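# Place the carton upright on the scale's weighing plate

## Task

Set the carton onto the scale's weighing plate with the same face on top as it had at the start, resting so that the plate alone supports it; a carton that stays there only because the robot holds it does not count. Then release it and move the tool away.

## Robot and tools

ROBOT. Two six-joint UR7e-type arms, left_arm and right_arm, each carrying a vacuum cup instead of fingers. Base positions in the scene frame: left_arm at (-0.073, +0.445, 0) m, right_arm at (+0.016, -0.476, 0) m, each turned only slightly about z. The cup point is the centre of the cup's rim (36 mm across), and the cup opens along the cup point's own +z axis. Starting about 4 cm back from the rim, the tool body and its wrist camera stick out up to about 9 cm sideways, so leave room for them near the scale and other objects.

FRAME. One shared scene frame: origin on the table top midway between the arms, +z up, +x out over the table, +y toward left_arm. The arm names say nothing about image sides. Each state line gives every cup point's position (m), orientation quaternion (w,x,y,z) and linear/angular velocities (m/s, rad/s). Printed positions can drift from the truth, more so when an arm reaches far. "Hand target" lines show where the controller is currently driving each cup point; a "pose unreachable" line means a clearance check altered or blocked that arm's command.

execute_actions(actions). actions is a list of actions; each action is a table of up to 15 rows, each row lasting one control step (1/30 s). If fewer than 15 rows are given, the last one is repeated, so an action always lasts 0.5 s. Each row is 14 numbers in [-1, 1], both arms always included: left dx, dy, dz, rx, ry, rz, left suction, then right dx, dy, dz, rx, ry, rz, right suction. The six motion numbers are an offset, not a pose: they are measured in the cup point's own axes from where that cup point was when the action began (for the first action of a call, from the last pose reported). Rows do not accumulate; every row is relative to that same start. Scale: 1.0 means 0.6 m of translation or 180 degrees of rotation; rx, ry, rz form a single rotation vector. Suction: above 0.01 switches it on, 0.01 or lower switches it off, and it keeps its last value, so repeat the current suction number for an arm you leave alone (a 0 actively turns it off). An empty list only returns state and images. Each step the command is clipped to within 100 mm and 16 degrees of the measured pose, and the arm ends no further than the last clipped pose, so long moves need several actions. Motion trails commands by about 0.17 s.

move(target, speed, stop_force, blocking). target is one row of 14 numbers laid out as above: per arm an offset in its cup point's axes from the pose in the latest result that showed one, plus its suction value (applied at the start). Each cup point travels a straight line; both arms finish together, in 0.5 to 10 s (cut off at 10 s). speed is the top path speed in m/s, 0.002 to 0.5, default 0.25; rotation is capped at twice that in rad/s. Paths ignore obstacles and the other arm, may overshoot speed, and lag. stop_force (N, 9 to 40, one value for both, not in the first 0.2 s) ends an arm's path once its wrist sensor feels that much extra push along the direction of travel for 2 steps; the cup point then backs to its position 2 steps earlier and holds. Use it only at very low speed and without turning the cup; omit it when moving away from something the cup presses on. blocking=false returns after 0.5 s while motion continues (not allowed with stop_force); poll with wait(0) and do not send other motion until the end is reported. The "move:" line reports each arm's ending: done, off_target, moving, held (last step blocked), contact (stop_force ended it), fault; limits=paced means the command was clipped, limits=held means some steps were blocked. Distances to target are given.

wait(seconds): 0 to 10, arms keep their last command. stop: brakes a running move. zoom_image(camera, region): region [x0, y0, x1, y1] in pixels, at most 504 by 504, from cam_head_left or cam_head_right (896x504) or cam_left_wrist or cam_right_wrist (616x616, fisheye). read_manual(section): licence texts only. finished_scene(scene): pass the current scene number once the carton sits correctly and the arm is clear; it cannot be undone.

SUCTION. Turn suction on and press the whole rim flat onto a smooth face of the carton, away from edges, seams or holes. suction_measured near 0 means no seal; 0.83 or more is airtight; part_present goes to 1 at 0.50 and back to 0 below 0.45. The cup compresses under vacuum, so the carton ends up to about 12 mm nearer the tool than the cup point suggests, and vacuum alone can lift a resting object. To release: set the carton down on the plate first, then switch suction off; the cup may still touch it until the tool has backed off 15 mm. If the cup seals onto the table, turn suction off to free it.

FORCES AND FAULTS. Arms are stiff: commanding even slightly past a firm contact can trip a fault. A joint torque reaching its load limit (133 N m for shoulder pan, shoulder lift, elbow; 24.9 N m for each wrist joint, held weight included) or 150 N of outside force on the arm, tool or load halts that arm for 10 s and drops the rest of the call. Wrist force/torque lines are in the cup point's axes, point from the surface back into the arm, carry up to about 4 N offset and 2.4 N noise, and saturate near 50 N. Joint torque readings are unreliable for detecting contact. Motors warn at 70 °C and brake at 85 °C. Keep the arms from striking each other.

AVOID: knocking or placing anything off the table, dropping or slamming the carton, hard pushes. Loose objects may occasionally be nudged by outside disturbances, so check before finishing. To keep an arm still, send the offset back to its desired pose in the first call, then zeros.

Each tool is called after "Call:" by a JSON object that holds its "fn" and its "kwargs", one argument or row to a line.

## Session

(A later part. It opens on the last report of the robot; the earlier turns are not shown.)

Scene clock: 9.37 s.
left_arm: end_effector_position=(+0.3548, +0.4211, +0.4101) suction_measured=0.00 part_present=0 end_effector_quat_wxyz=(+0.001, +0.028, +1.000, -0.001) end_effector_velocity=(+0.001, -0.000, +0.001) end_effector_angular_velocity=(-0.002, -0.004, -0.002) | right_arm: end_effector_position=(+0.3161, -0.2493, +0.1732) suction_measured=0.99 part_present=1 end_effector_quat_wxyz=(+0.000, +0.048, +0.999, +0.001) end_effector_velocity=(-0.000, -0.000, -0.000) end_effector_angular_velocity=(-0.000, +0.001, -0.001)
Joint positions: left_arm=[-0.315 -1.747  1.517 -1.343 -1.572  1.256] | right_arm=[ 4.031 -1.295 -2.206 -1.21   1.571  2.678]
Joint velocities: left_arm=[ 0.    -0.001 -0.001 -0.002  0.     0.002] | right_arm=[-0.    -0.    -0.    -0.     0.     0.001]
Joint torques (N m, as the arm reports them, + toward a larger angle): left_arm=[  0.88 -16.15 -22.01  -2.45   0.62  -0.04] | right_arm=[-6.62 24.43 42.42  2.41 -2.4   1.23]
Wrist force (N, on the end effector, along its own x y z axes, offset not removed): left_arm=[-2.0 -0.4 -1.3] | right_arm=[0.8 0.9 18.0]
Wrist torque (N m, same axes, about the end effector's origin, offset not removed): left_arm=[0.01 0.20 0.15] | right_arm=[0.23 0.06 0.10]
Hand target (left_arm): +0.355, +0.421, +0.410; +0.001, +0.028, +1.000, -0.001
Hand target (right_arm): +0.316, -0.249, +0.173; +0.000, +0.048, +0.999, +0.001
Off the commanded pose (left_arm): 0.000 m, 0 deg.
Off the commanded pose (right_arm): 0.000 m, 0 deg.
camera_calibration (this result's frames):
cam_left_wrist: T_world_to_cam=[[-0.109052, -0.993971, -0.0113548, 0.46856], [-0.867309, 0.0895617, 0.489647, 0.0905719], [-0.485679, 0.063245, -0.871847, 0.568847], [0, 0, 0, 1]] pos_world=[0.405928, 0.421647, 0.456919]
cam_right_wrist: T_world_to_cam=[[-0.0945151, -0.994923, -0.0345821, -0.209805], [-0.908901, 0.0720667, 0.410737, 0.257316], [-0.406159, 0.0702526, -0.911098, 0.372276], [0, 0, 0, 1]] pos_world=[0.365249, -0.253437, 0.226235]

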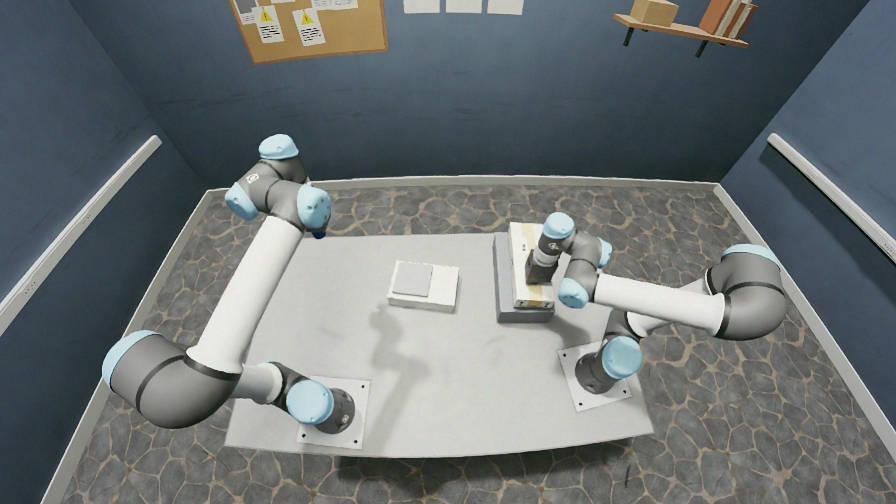

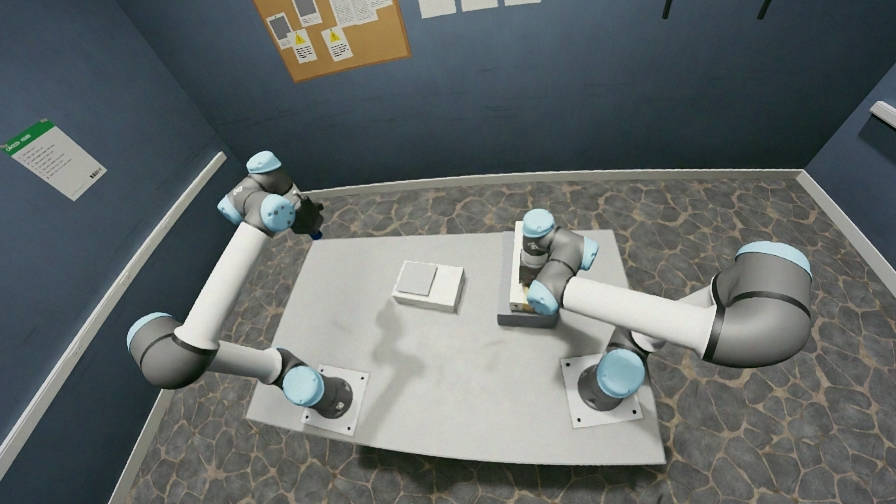

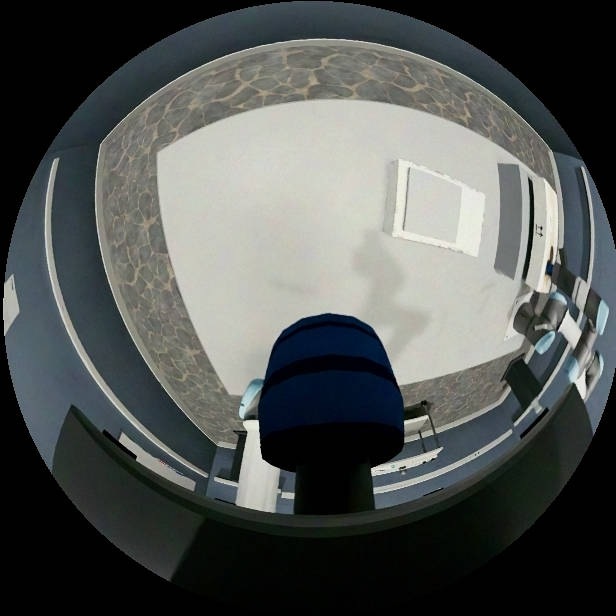

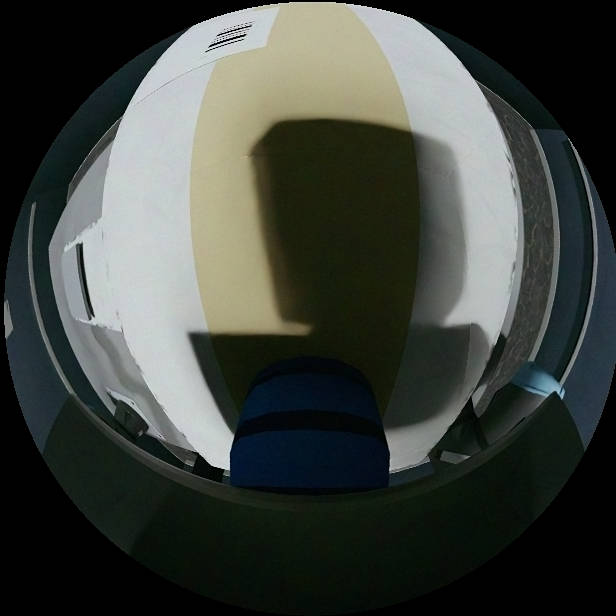

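Call:
{"fn": "move", "kwargs": {
  "target": [0,0,0,0,0,0,0,-0.063,0.735,0.02,0,0,0.039,1],
  "speed": 0.15
}}

Scene clock: 13.17 s.
left_arm: end_effector_position=(+0.3548, +0.4211, +0.4101) suction_measured=0.00 part_present=0 end_effector_quat_wxyz=(+0.001, +0.028, +1.000, -0.001) end_effector_velocity=(-0.000, +0.000, +0.000) end_effector_angular_velocity=(+0.000, +0.000, +0.000) | right_arm: end_effector_position=(+0.3963, +0.1857, +0.1610) suction_measured=0.99 part_present=1 end_effector_quat_wxyz=(-0.000, +0.109, +0.994, +0.001) end_effector_velocity=(+0.001, +0.002, +0.000) end_effector_angular_velocity=(-0.001, +0.001, -0.001)
Joint positions: left_arm=[-0.315 -1.747  1.517 -1.343 -1.572  1.256] | right_arm=[ 4.246 -2.247 -1.08  -1.383  1.571  3.015]
Joint velocities: left_arm=[ 0.    -0.     0.     0.001  0.    -0.   ] | right_arm=[-0.    -0.005  0.01  -0.005  0.001  0.001]
Joint torques (N m, as the arm reports them, + toward a larger angle): left_arm=[  1.81 -16.07 -22.75  -2.41   0.38  -0.09] | right_arm=[10.17 60.62 43.87  2.54  2.41  1.29]
Wrist force (N, on the end effector, along its own x y z axes, offset not removed): left_arm=[0.7 -0.9 -0.8] | right_arm=[-1.2 -0.6 17.2]
Wrist torque (N m, same axes, about the end effector's origin, offset not removed): left_arm=[-0.30 -0.33 0.01] | right_arm=[-0.07 0.37 0.24]
Hand target (left_arm): +0.355, +0.421, +0.410; +0.001, +0.028, +1.000, -0.001
Hand target (right_arm): +0.396, +0.186, +0.161; -0.000, +0.109, +0.994, +0.001
Off the commanded pose (left_arm): 0.000 m, 0 deg.
Off the commanded pose (right_arm): 0.001 m, 0 deg.
move: done
camera_calibration (this result's frames):
cam_left_wrist: T_world_to_cam=[[-0.109052, -0.993971, -0.0113548, 0.46856], [-0.867309, 0.0895617, 0.489647, 0.0905718], [-0.485679, 0.0632451, -0.871847, 0.568847], [0, 0, 0, 1]] pos_world=[0.405928, 0.421647, 0.456919]
cam_right_wrist: T_world_to_cam=[[-0.215391, -0.975912, -0.0346871, 0.274623], [-0.893068, 0.18249, 0.411251, 0.277044], [-0.395015, 0.119558, -0.910862, 0.349611], [0, 0, 0, 1]] pos_world=[0.444672, 0.175652, 0.214039]

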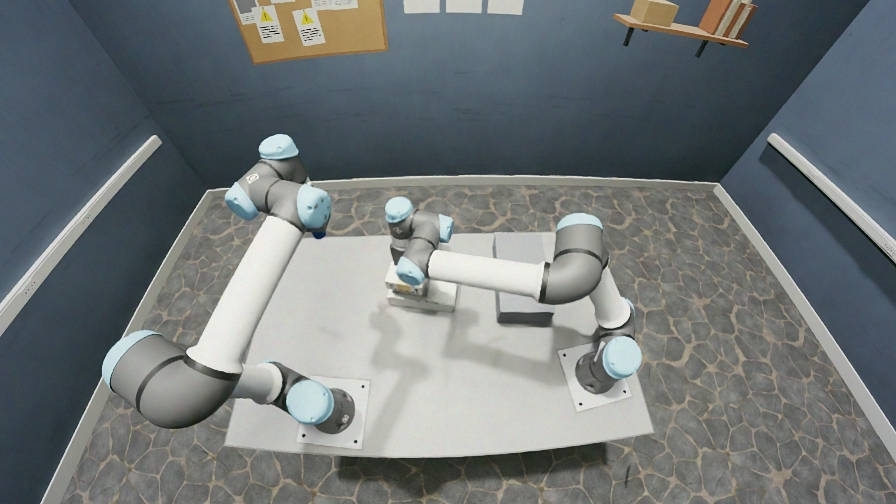

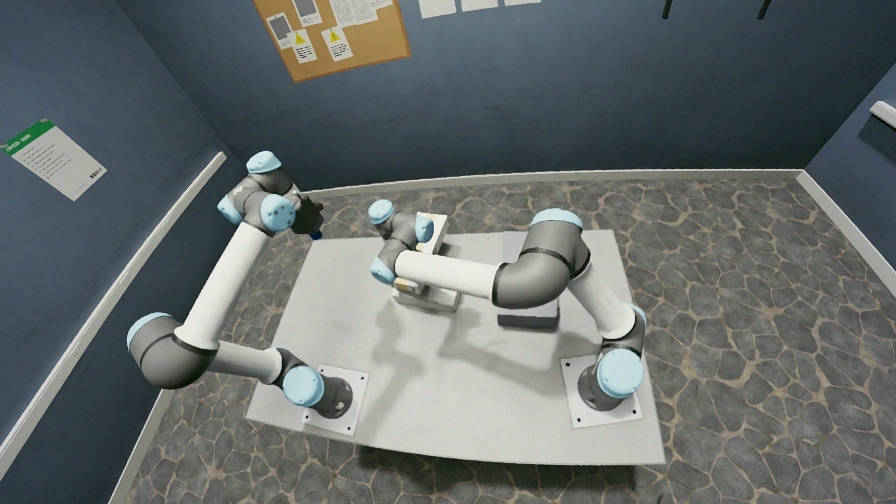

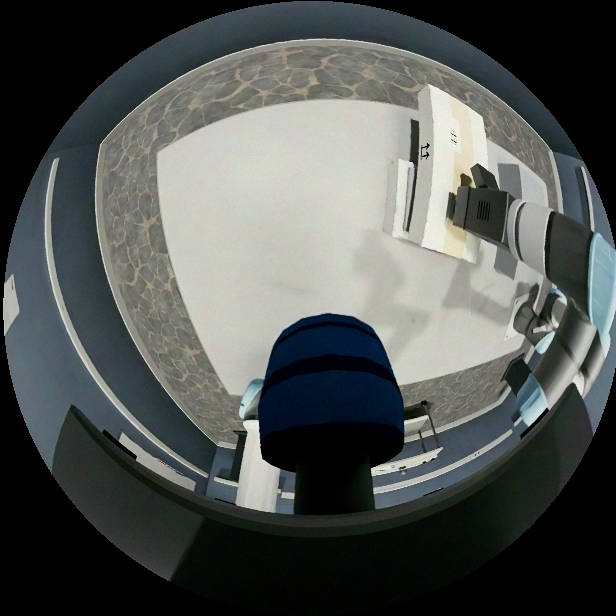

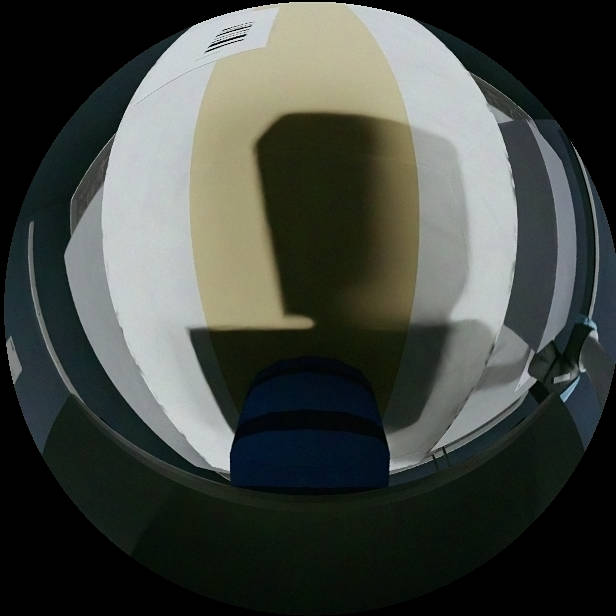

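Call:
{"fn": "zoom_image", "kwargs": {
  "camera": "cam_left_wrist",
  "region": [360, 70, 560, 290]
}}

Call:
{"fn": "zoom_image", "kwargs": {
  "camera": "cam_head_left",
  "region": [350, 190, 500, 330]
}}

Region (360, 70, 560, 290) of cam_left_wrist's 616x616 image, scaled by 2.291, with more detail than that image has; it fills the left 458 columns of this view, and the rest is white.

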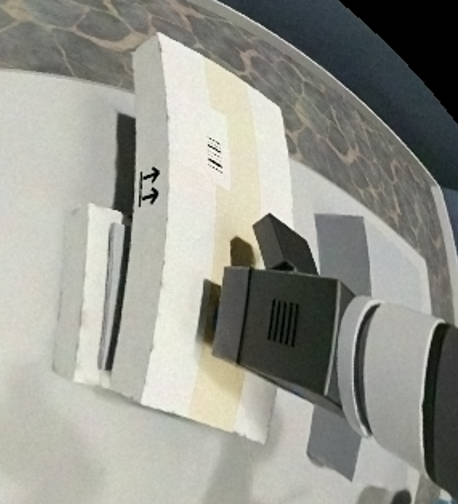

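Region (350, 190, 500, 330) of cam_head_left's 896x504 image, scaled by 3.360, with more detail than that image has; it fills the top 470 rows of this view, and the rest is white.

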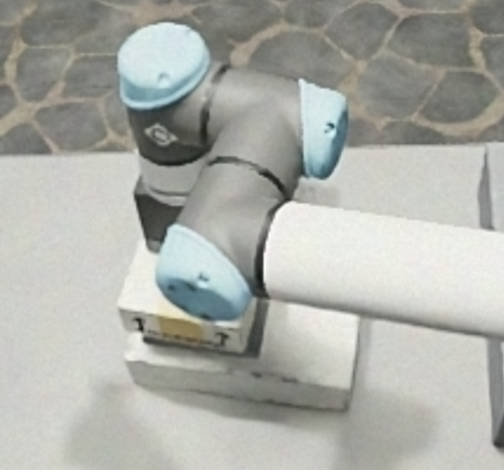

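Call:
{"fn": "move", "kwargs": {
  "target": [0,0,0,0,0,0,0,0,0,0.03,0,0,0,1],
  "speed": 0.03,
  "stop_force": 10
}}

Call:
{"fn": "zoom_image", "kwargs": {
  "camera": "cam_left_wrist",
  "region": [360, 70, 560, 290]
}}

Call:
{"fn": "zoom_image", "kwargs": {
  "camera": "cam_head_left",
  "region": [350, 190, 500, 330]
}}

Scene clock: 14.30 s.
left_arm: end_effector_position=(+0.3548, +0.4211, +0.4101) suction_measured=0.00 part_present=0 end_effector_quat_wxyz=(+0.001, +0.028, +1.000, -0.001) end_effector_velocity=(+0.000, -0.000, -0.000) end_effector_angular_velocity=(-0.001, -0.001, -0.001) | right_arm: end_effector_position=(+0.3963, +0.1858, +0.1432) suction_measured=0.99 part_present=1 end_effector_quat_wxyz=(-0.000, +0.109, +0.994, +0.001) end_effector_velocity=(-0.000, +0.000, -0.002) end_effector_angular_velocity=(+0.001, -0.001, +0.002)
Joint positions: left_arm=[-0.315 -1.747  1.517 -1.343 -1.572  1.256] | right_arm=[ 4.246 -2.257 -1.11  -1.343  1.571  3.015]
Joint velocities: left_arm=[-0.001 -0.     0.001 -0.001 -0.     0.   ] | right_arm=[ 0.    -0.001 -0.002  0.005 -0.    -0.002]
Joint torques (N m, as the arm reports them, + toward a larger angle): left_arm=[  1.22 -16.43 -22.62  -2.33   0.45  -0.03] | right_arm=[ 8.76 62.08 19.25  5.21  0.83 -1.43]
Wrist force (N, on the end effector, along its own x y z axes, offset not removed): left_arm=[1.7 4.1 -3.3] | right_arm=[0.7 -0.5 19.2]
Wrist torque (N m, same axes, about the end effector's origin, offset not removed): left_arm=[0.44 -0.50 0.02] | right_arm=[-0.01 0.11 -0.01]
Hand target (left_arm): +0.355, +0.421, +0.410; +0.001, +0.028, +1.000, -0.001
Hand target (right_arm): +0.396, +0.186, +0.143; -0.000, +0.109, +0.994, +0.001
Off the commanded pose (left_arm): 0.000 m, 0 deg.
Off the commanded pose (right_arm): 0.000 m, 0 deg.
move: done
camera_calibration (this result's frames):
cam_left_wrist: T_world_to_cam=[[-0.109052, -0.993971, -0.0113548, 0.46856], [-0.867308, 0.0895615, 0.489648, 0.090572], [-0.485679, 0.063245, -0.871847, 0.568847], [0, 0, 0, 1]] pos_world=[0.405928, 0.421647, 0.456919]
cam_right_wrist: T_world_to_cam=[[-0.215406, -0.975909, -0.0346802, 0.27402], [-0.893044, 0.1825, 0.411297, 0.284339], [-0.395059, 0.119567, -0.910841, 0.333382], [0, 0, 0, 1]] pos_world=[0.444659, 0.175665, 0.196214]

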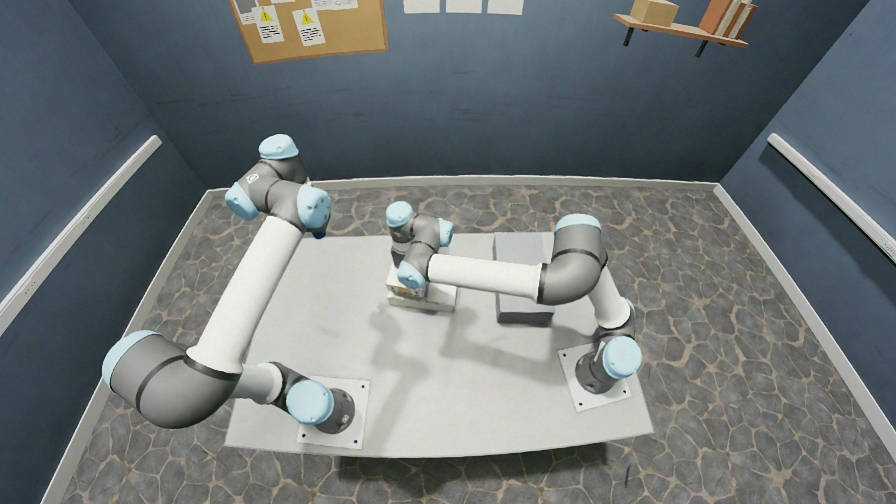

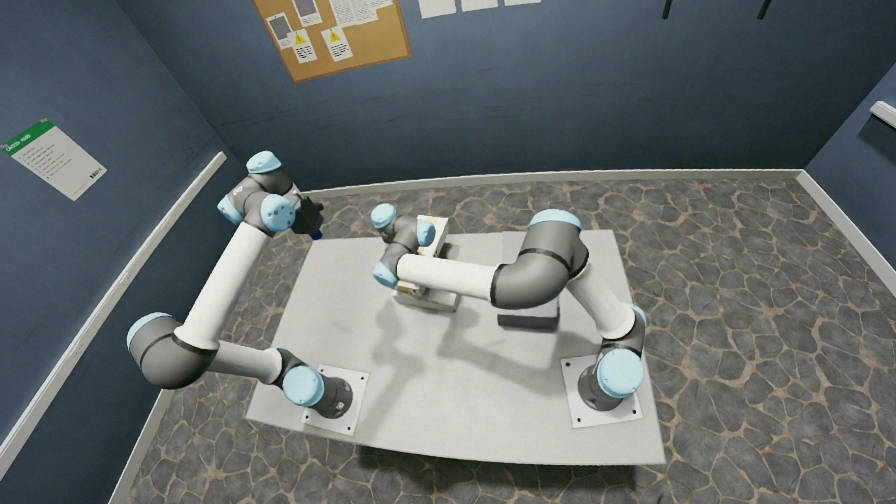

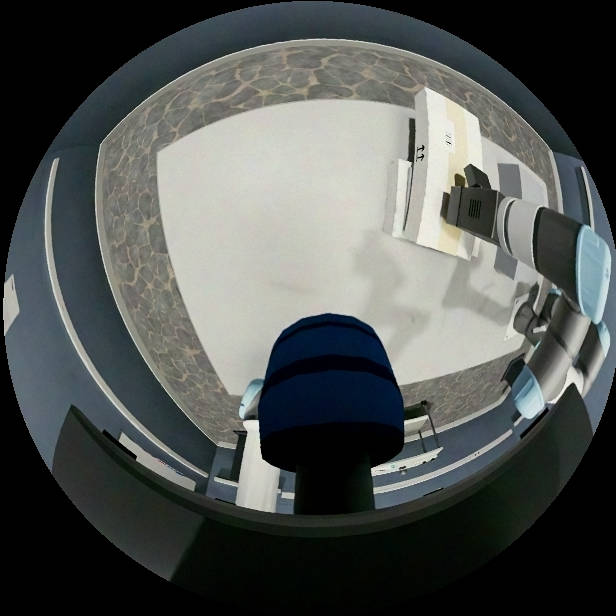

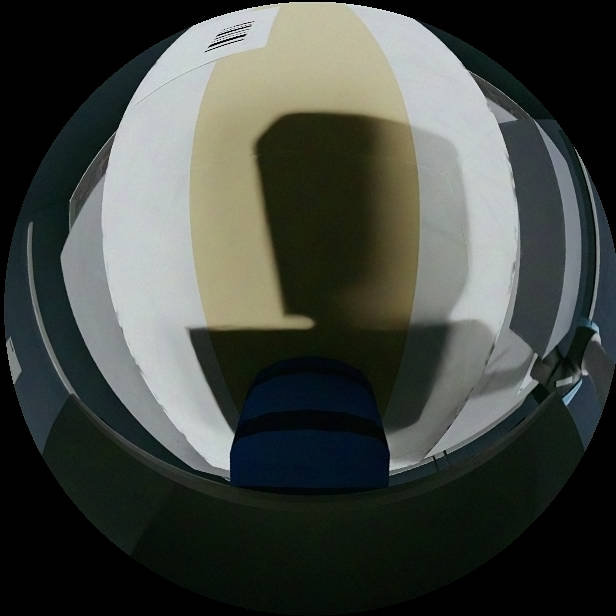

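Region (360, 70, 560, 290) of cam_left_wrist's 616x616 image, scaled by 2.291, with more detail than that image has; it fills the left 458 columns of this view, and the rest is white.

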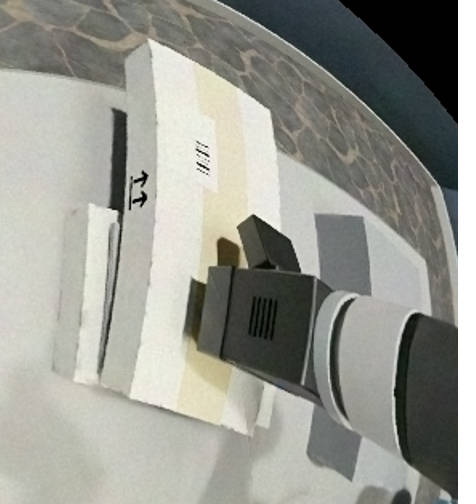

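Region (350, 190, 500, 330) of cam_head_left's 896x504 image, scaled by 3.360, with more detail than that image has; it fills the top 470 rows of this view, and the rest is white.

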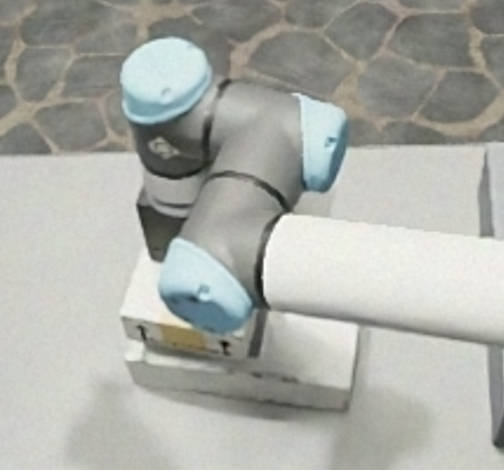

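Call:
{"fn": "move", "kwargs": {
  "target": [0,0,0,0,0,0,0,0,-0.012,0.04,0,0,0,1],
  "speed": 0.007,
  "stop_force": 10
}}

Scene clock: 17.53 s.
left_arm: end_effector_position=(+0.3548, +0.4211, +0.4101) suction_measured=0.00 part_present=0 end_effector_quat_wxyz=(+0.001, +0.028, +1.000, -0.001) end_effector_velocity=(+0.000, -0.001, +0.001) end_effector_angular_velocity=(-0.000, -0.002, -0.003) | right_arm: end_effector_position=(+0.3951, +0.1804, +0.1251) suction_measured=0.99 part_present=1 end_effector_quat_wxyz=(-0.000, +0.109, +0.994, +0.001) end_effector_velocity=(+0.000, +0.000, +0.002) end_effector_angular_velocity=(-0.001, +0.000, +0.001)
Joint positions: left_arm=[-0.315 -1.747  1.517 -1.343 -1.572  1.256] | right_arm=[ 4.245 -2.255 -1.161 -1.294  1.571  3.014]
Joint velocities: left_arm=[-0.002  0.    -0.001 -0.001  0.     0.001] | right_arm=[-0.    -0.001  0.006 -0.006 -0.    -0.002]
Joint torques (N m, as the arm reports them, + toward a larger angle): left_arm=[  1.73 -15.03 -22.42  -2.53   0.6   -0.09] | right_arm=[-9.62 46.71 32.98 -0.15  0.72 -0.77]
Wrist force (N, on the end effector, along its own x y z axes, offset not removed): left_arm=[0.5 1.4 -2.5] | right_arm=[0.4 4.5 -2.6]
Wrist torque (N m, same axes, about the end effector's origin, offset not removed): left_arm=[0.03 0.01 -0.02] | right_arm=[0.26 0.12 0.08]
Hand target (left_arm): +0.355, +0.421, +0.410; +0.001, +0.028, +1.000, -0.001
Hand target (right_arm): +0.395, +0.181, +0.125; -0.000, +0.109, +0.994, +0.001
Off the commanded pose (left_arm): 0.000 m, 0 deg.
Off the commanded pose (right_arm): 0.006 m, 0 deg.
move: contact (right_arm)
camera_calibration (this result's frames):
cam_left_wrist: T_world_to_cam=[[-0.109051, -0.993971, -0.0113549, 0.46856], [-0.867309, 0.0895613, 0.489648, 0.090572], [-0.485679, 0.063245, -0.871847, 0.568847], [0, 0, 0, 1]] pos_world=[0.405928, 0.421647, 0.456919]
cam_right_wrist: T_world_to_cam=[[-0.21539, -0.975903, -0.034925, 0.267941], [-0.893082, 0.182392, 0.411263, 0.291731], [-0.394983, 0.119773, -0.910847, 0.317023], [0, 0, 0, 1]] pos_world=[0.44347, 0.170305, 0.178139]

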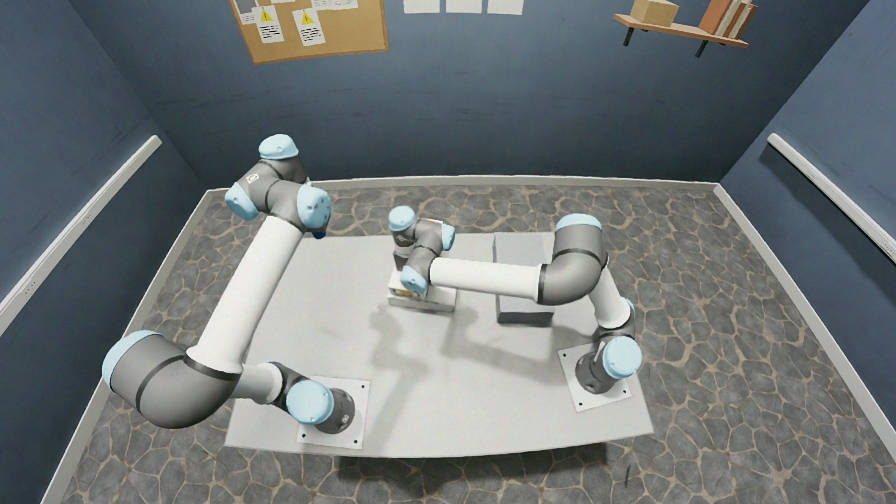

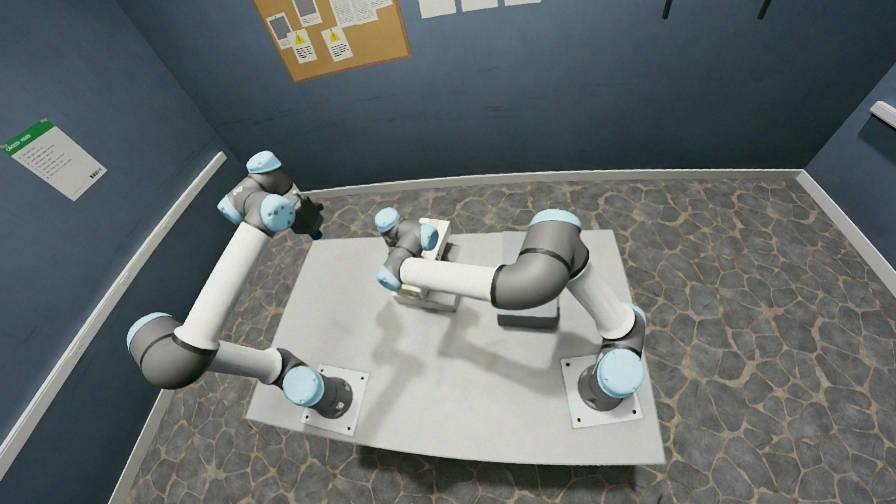

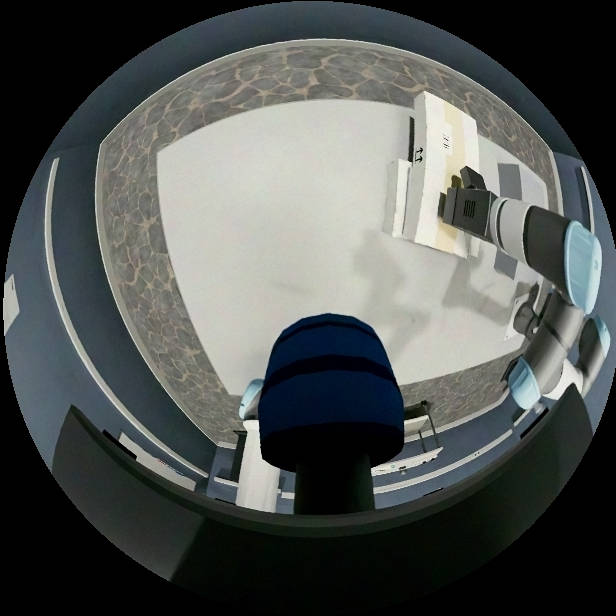

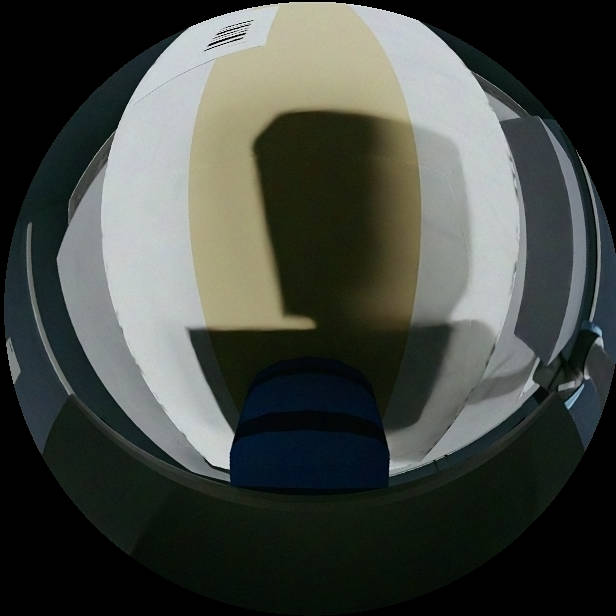

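Call:
{"fn": "execute_actions", "kwargs": {
  "actions": [
    [[0,0,0,0,0,0,0,0,0,0,0,0,0,0]]
  ]
}}

Call:
{"fn": "move", "kwargs": {
  "target": [0,0,0,0,0,0,0,0,0,-0.06,0,0,0,0],
  "speed": 0.1
}}

Scene clock: 18.17 s.
left_arm: end_effector_position=(+0.3548, +0.4211, +0.4101) suction_measured=0.00 part_present=0 end_effector_quat_wxyz=(+0.001, +0.028, +1.000, -0.001) end_effector_velocity=(-0.000, -0.001, +0.000) end_effector_angular_velocity=(-0.002, -0.000, +0.001) | right_arm: end_effector_position=(+0.3952, +0.1804, +0.1252) suction_measured=0.00 part_present=0 end_effector_quat_wxyz=(-0.000, +0.109, +0.994, +0.001) end_effector_velocity=(-0.000, -0.000, -0.000) end_effector_angular_velocity=(-0.001, +0.000, +0.000)
Joint positions: left_arm=[-0.315 -1.747  1.517 -1.343 -1.572  1.256] | right_arm=[ 4.245 -2.255 -1.161 -1.294  1.571  3.014]
Joint velocities: left_arm=[-0.001 -0.    -0.    -0.    -0.001 -0.001] | right_arm=[ 0.     0.    -0.001 -0.     0.    -0.   ]
Joint torques (N m, as the arm reports them, + toward a larger angle): left_arm=[  1.58 -15.75 -22.82  -2.44   0.2   -0.02] | right_arm=[-9.16 49.51  3.55  2.03  0.67 -0.11]
Wrist force (N, on the end effector, along its own x y z axes, offset not removed): left_arm=[-0.1 2.0 -3.5] | right_arm=[1.5 0.7 -14.3]
Wrist torque (N m, same axes, about the end effector's origin, offset not removed): left_arm=[0.39 -0.09 0.23] | right_arm=[0.19 -0.25 0.02]
Hand target (left_arm): +0.355, +0.421, +0.410; +0.001, +0.028, +1.000, -0.001
Hand target (right_arm): +0.395, +0.180, +0.125; -0.000, +0.109, +0.994, +0.001
Off the commanded pose (left_arm): 0.000 m, 0 deg.
Off the commanded pose (right_arm): 0.000 m, 0 deg.
camera_calibration (this result's frames):
cam_left_wrist: T_world_to_cam=[[-0.109052, -0.993971, -0.0113547, 0.46856], [-0.867309, 0.0895616, 0.489647, 0.090572], [-0.485678, 0.0632449, -0.871847, 0.568847], [0, 0, 0, 1]] pos_world=[0.405928, 0.421647, 0.456919]
cam_right_wrist: T_world_to_cam=[[-0.215389, -0.975901, -0.0349906, 0.26797], [-0.893091, 0.182367, 0.411254, 0.291732], [-0.394963, 0.119829, -0.910849, 0.31703], [0, 0, 0, 1]] pos_world=[0.443476, 0.17032, 0.178166]

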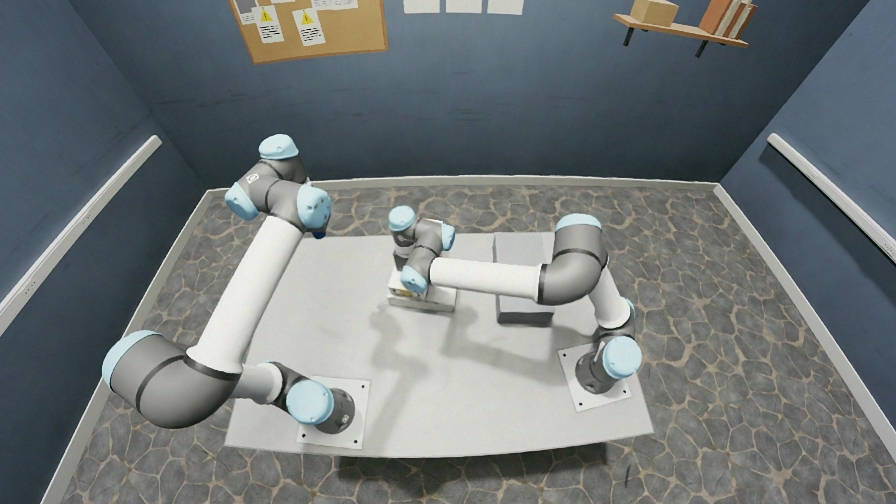

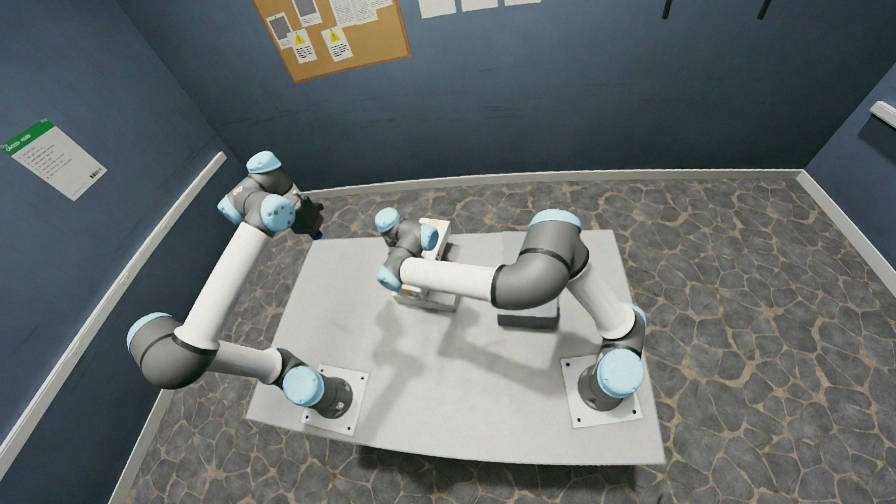

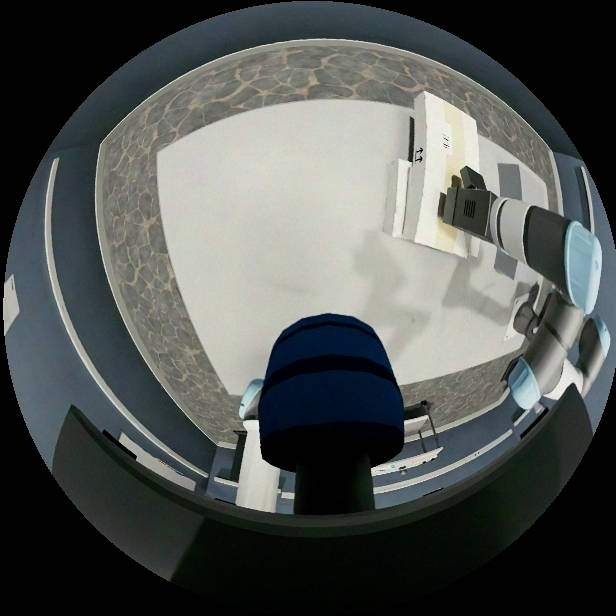

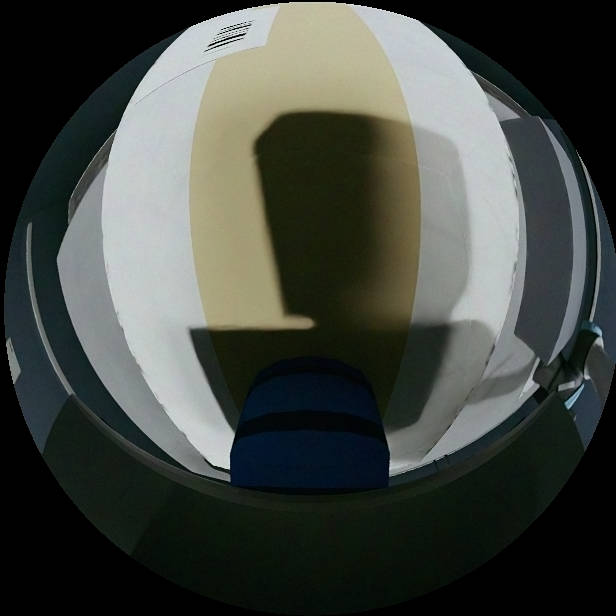

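Scene clock: 19.03 s.
left_arm: end_effector_position=(+0.3548, +0.4211, +0.4101) suction_measured=0.00 part_present=0 end_effector_quat_wxyz=(+0.001, +0.028, +1.000, -0.001) end_effector_velocity=(-0.000, -0.001, -0.001) end_effector_angular_velocity=(-0.002, +0.002, -0.000) | right_arm: end_effector_position=(+0.3951, +0.1804, +0.1610) suction_measured=0.00 part_present=0 end_effector_quat_wxyz=(-0.000, +0.109, +0.994, +0.001) end_effector_velocity=(+0.001, -0.001, +0.001) end_effector_angular_velocity=(-0.001, +0.000, -0.001)
Joint positions: left_arm=[-0.315 -1.747  1.517 -1.343 -1.572  1.256] | right_arm=[ 4.245 -2.233 -1.104 -1.373  1.571  3.014]
Joint velocities: left_arm=[-0.001 -0.     0.001 -0.    -0.002 -0.   ] | right_arm=[-0.001  0.     0.003 -0.004 -0.     0.   ]
Joint torques (N m, as the arm reports them, + toward a larger angle): left_arm=[  1.28 -15.53 -22.34  -2.45   0.49   0.2 ] | right_arm=[-9.16 61.37 35.72  0.79 -0.47 -0.08]
Wrist force (N, on the end effector, along its own x y z axes, offset not removed): left_arm=[-0.3 2.1 -3.2] | right_arm=[3.0 0.1 2.4]
Wrist torque (N m, same axes, about the end effector's origin, offset not removed): left_arm=[0.20 0.04 -0.02] | right_arm=[0.14 -0.33 0.08]
Hand target (left_arm): +0.355, +0.421, +0.410; +0.001, +0.028, +1.000, -0.001
Hand target (right_arm): +0.395, +0.180, +0.161; -0.000, +0.109, +0.994, +0.001
Off the commanded pose (left_arm): 0.000 m, 0 deg.
Off the commanded pose (right_arm): 0.000 m, 0 deg.
move: done
camera_calibration (this result's frames):
cam_left_wrist: T_world_to_cam=[[-0.109052, -0.993971, -0.0113549, 0.46856], [-0.867308, 0.0895615, 0.489648, 0.0905719], [-0.485679, 0.0632451, -0.871846, 0.568847], [0, 0, 0, 1]] pos_world=[0.405928, 0.421647, 0.456919]
cam_right_wrist: T_world_to_cam=[[-0.215389, -0.975901, -0.0349998, 0.269201], [-0.893093, 0.182363, 0.411253, 0.276981], [-0.39496, 0.119837, -0.910849, 0.349693], [0, 0, 0, 1]] pos_world=[0.443467, 0.170296, 0.21403]

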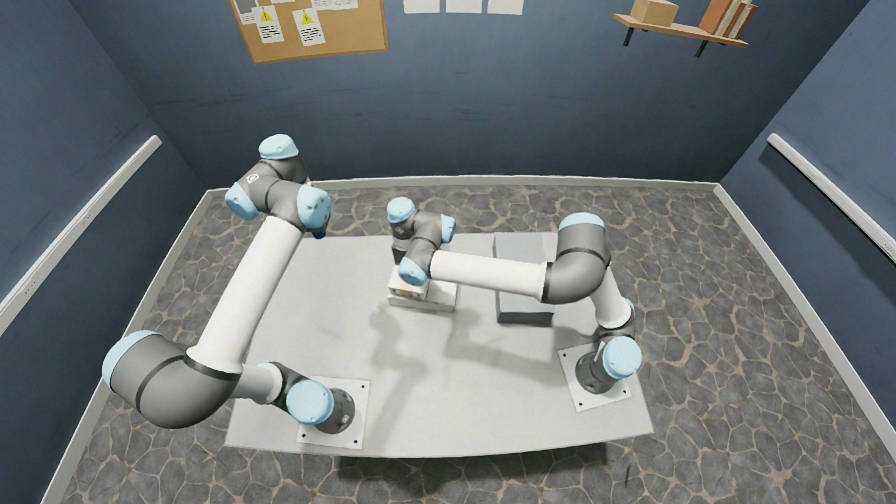

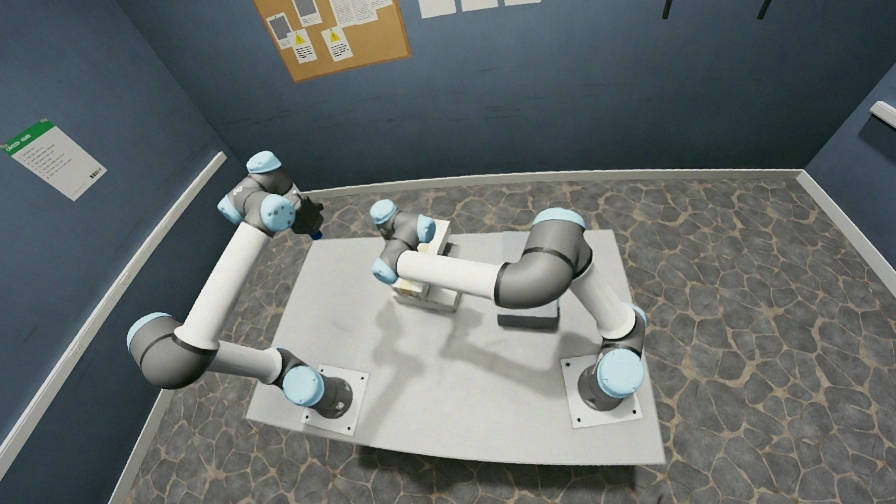

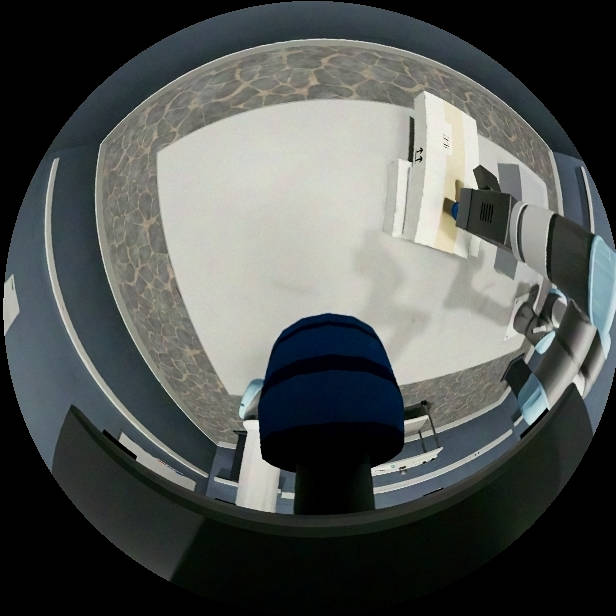

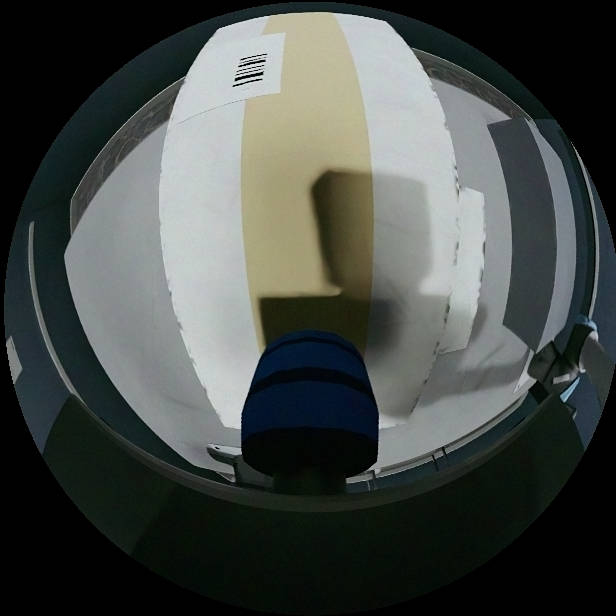

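Call:
{"fn": "move", "kwargs": {
  "target": [0,0,0,0,0,0,0,0.05,-0.45,-0.2,0,0,0,0],
  "speed": 0.3
}}

Call:
{"fn": "zoom_image", "kwargs": {
  "camera": "cam_head_left",
  "region": [350, 190, 500, 330]
}}

Call:
{"fn": "zoom_image", "kwargs": {
  "camera": "cam_left_wrist",
  "region": [360, 70, 560, 290]
}}

Scene clock: 20.87 s.
left_arm: end_effector_position=(+0.3548, +0.4211, +0.4101) suction_measured=0.00 part_present=0 end_effector_quat_wxyz=(+0.001, +0.028, +1.000, -0.001) end_effector_velocity=(+0.000, +0.000, -0.000) end_effector_angular_velocity=(+0.002, +0.000, -0.000) | right_arm: end_effector_position=(+0.3071, -0.0764, +0.2809) suction_measured=0.00 part_present=0 end_effector_quat_wxyz=(-0.000, +0.109, +0.994, +0.001) end_effector_velocity=(-0.001, -0.001, +0.001) end_effector_angular_velocity=(+0.000, +0.000, +0.000)
Joint positions: left_arm=[-0.315 -1.747  1.517 -1.343 -1.572  1.256] | right_arm=[ 4.236 -1.539 -1.72  -1.451  1.571  3.005]
Joint velocities: left_arm=[-0.001  0.     0.001 -0.     0.002 -0.   ] | right_arm=[ 0.001  0.004 -0.002 -0.002  0.     0.   ]
Joint torques (N m, as the arm reports them, + toward a larger angle): left_arm=[  1.54 -15.86 -23.69  -2.57   0.43   0.16] | right_arm=[11.32 30.98 10.48  0.9  -2.78  1.25]
Wrist force (N, on the end effector, along its own x y z axes, offset not removed): left_arm=[-2.6 0.1 -1.8] | right_arm=[1.5 1.1 0.4]
Wrist torque (N m, same axes, about the end effector's origin, offset not removed): left_arm=[-0.09 0.41 0.14] | right_arm=[0.22 -0.17 0.08]
Hand target (left_arm): +0.355, +0.421, +0.410; +0.001, +0.028, +1.000, -0.001
Hand target (right_arm): +0.307, -0.077, +0.281; -0.000, +0.109, +0.994, +0.001
Off the commanded pose (left_arm): 0.000 m, 0 deg.
Off the commanded pose (right_arm): 0.001 m, 0 deg.
move: done
camera_calibration (this result's frames):
cam_left_wrist: T_world_to_cam=[[-0.109051, -0.993971, -0.0113548, 0.46856], [-0.867309, 0.0895614, 0.489647, 0.0905721], [-0.485678, 0.0632449, -0.871847, 0.568847], [0, 0, 0, 1]] pos_world=[0.405928, 0.421647, 0.456919]
cam_right_wrist: T_world_to_cam=[[-0.215417, -0.975897, -0.0349453, 0.00375689], [-0.893083, 0.18241, 0.411252, 0.195861], [-0.394966, 0.1198, -0.910851, 0.4549], [0, 0, 0, 1]] pos_world=[0.355399, -0.0865575, 0.333929]

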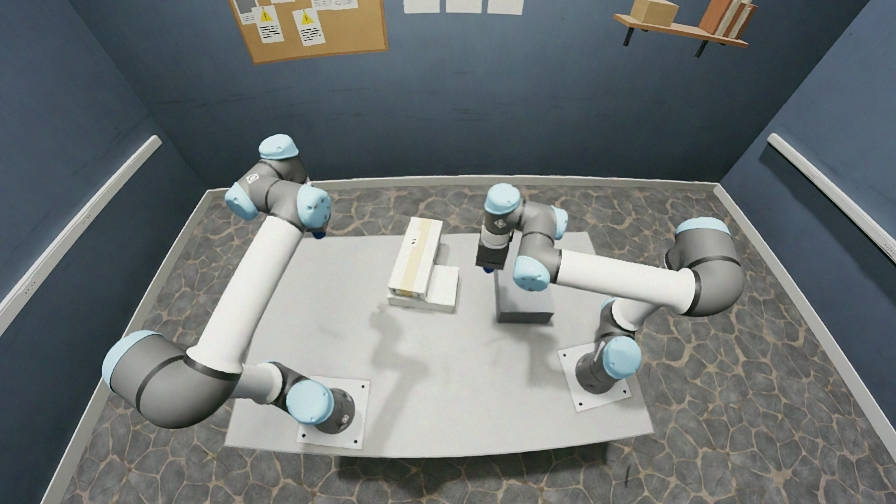

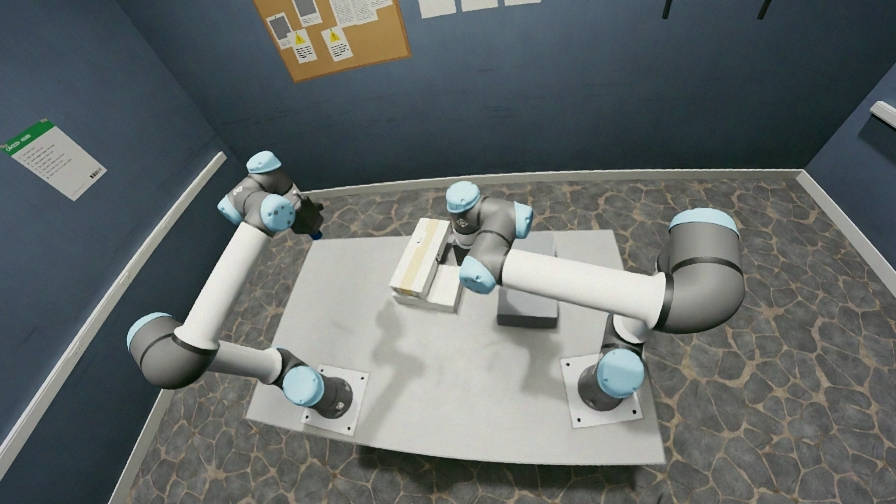

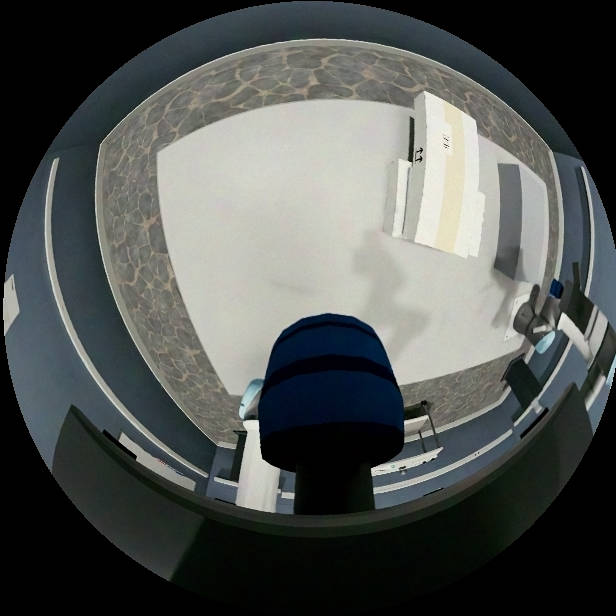

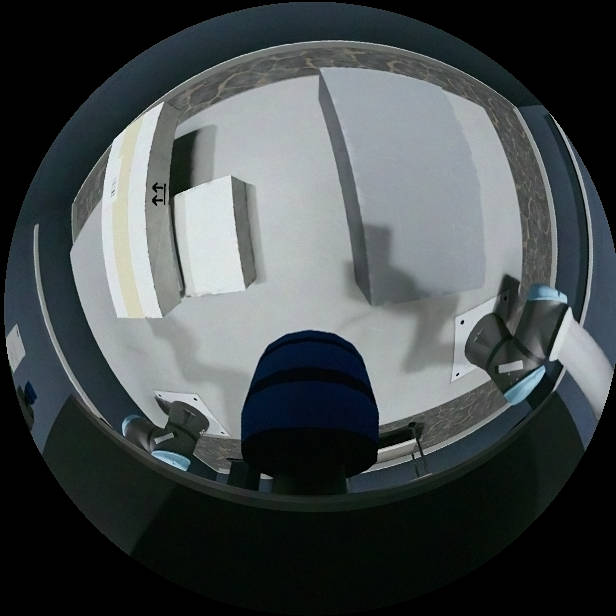

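Region (350, 190, 500, 330) of cam_head_left's 896x504 image, scaled by 3.360, with more detail than that image has; it fills the top 470 rows of this view, and the rest is white.

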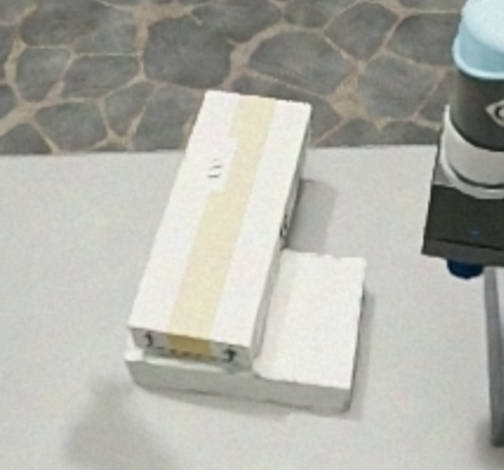

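Region (360, 70, 560, 290) of cam_left_wrist's 616x616 image, scaled by 2.291, with more detail than that image has; it fills the left 458 columns of this view, and the rest is white.

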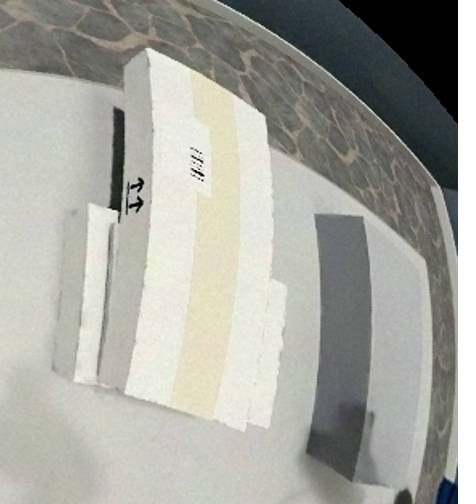

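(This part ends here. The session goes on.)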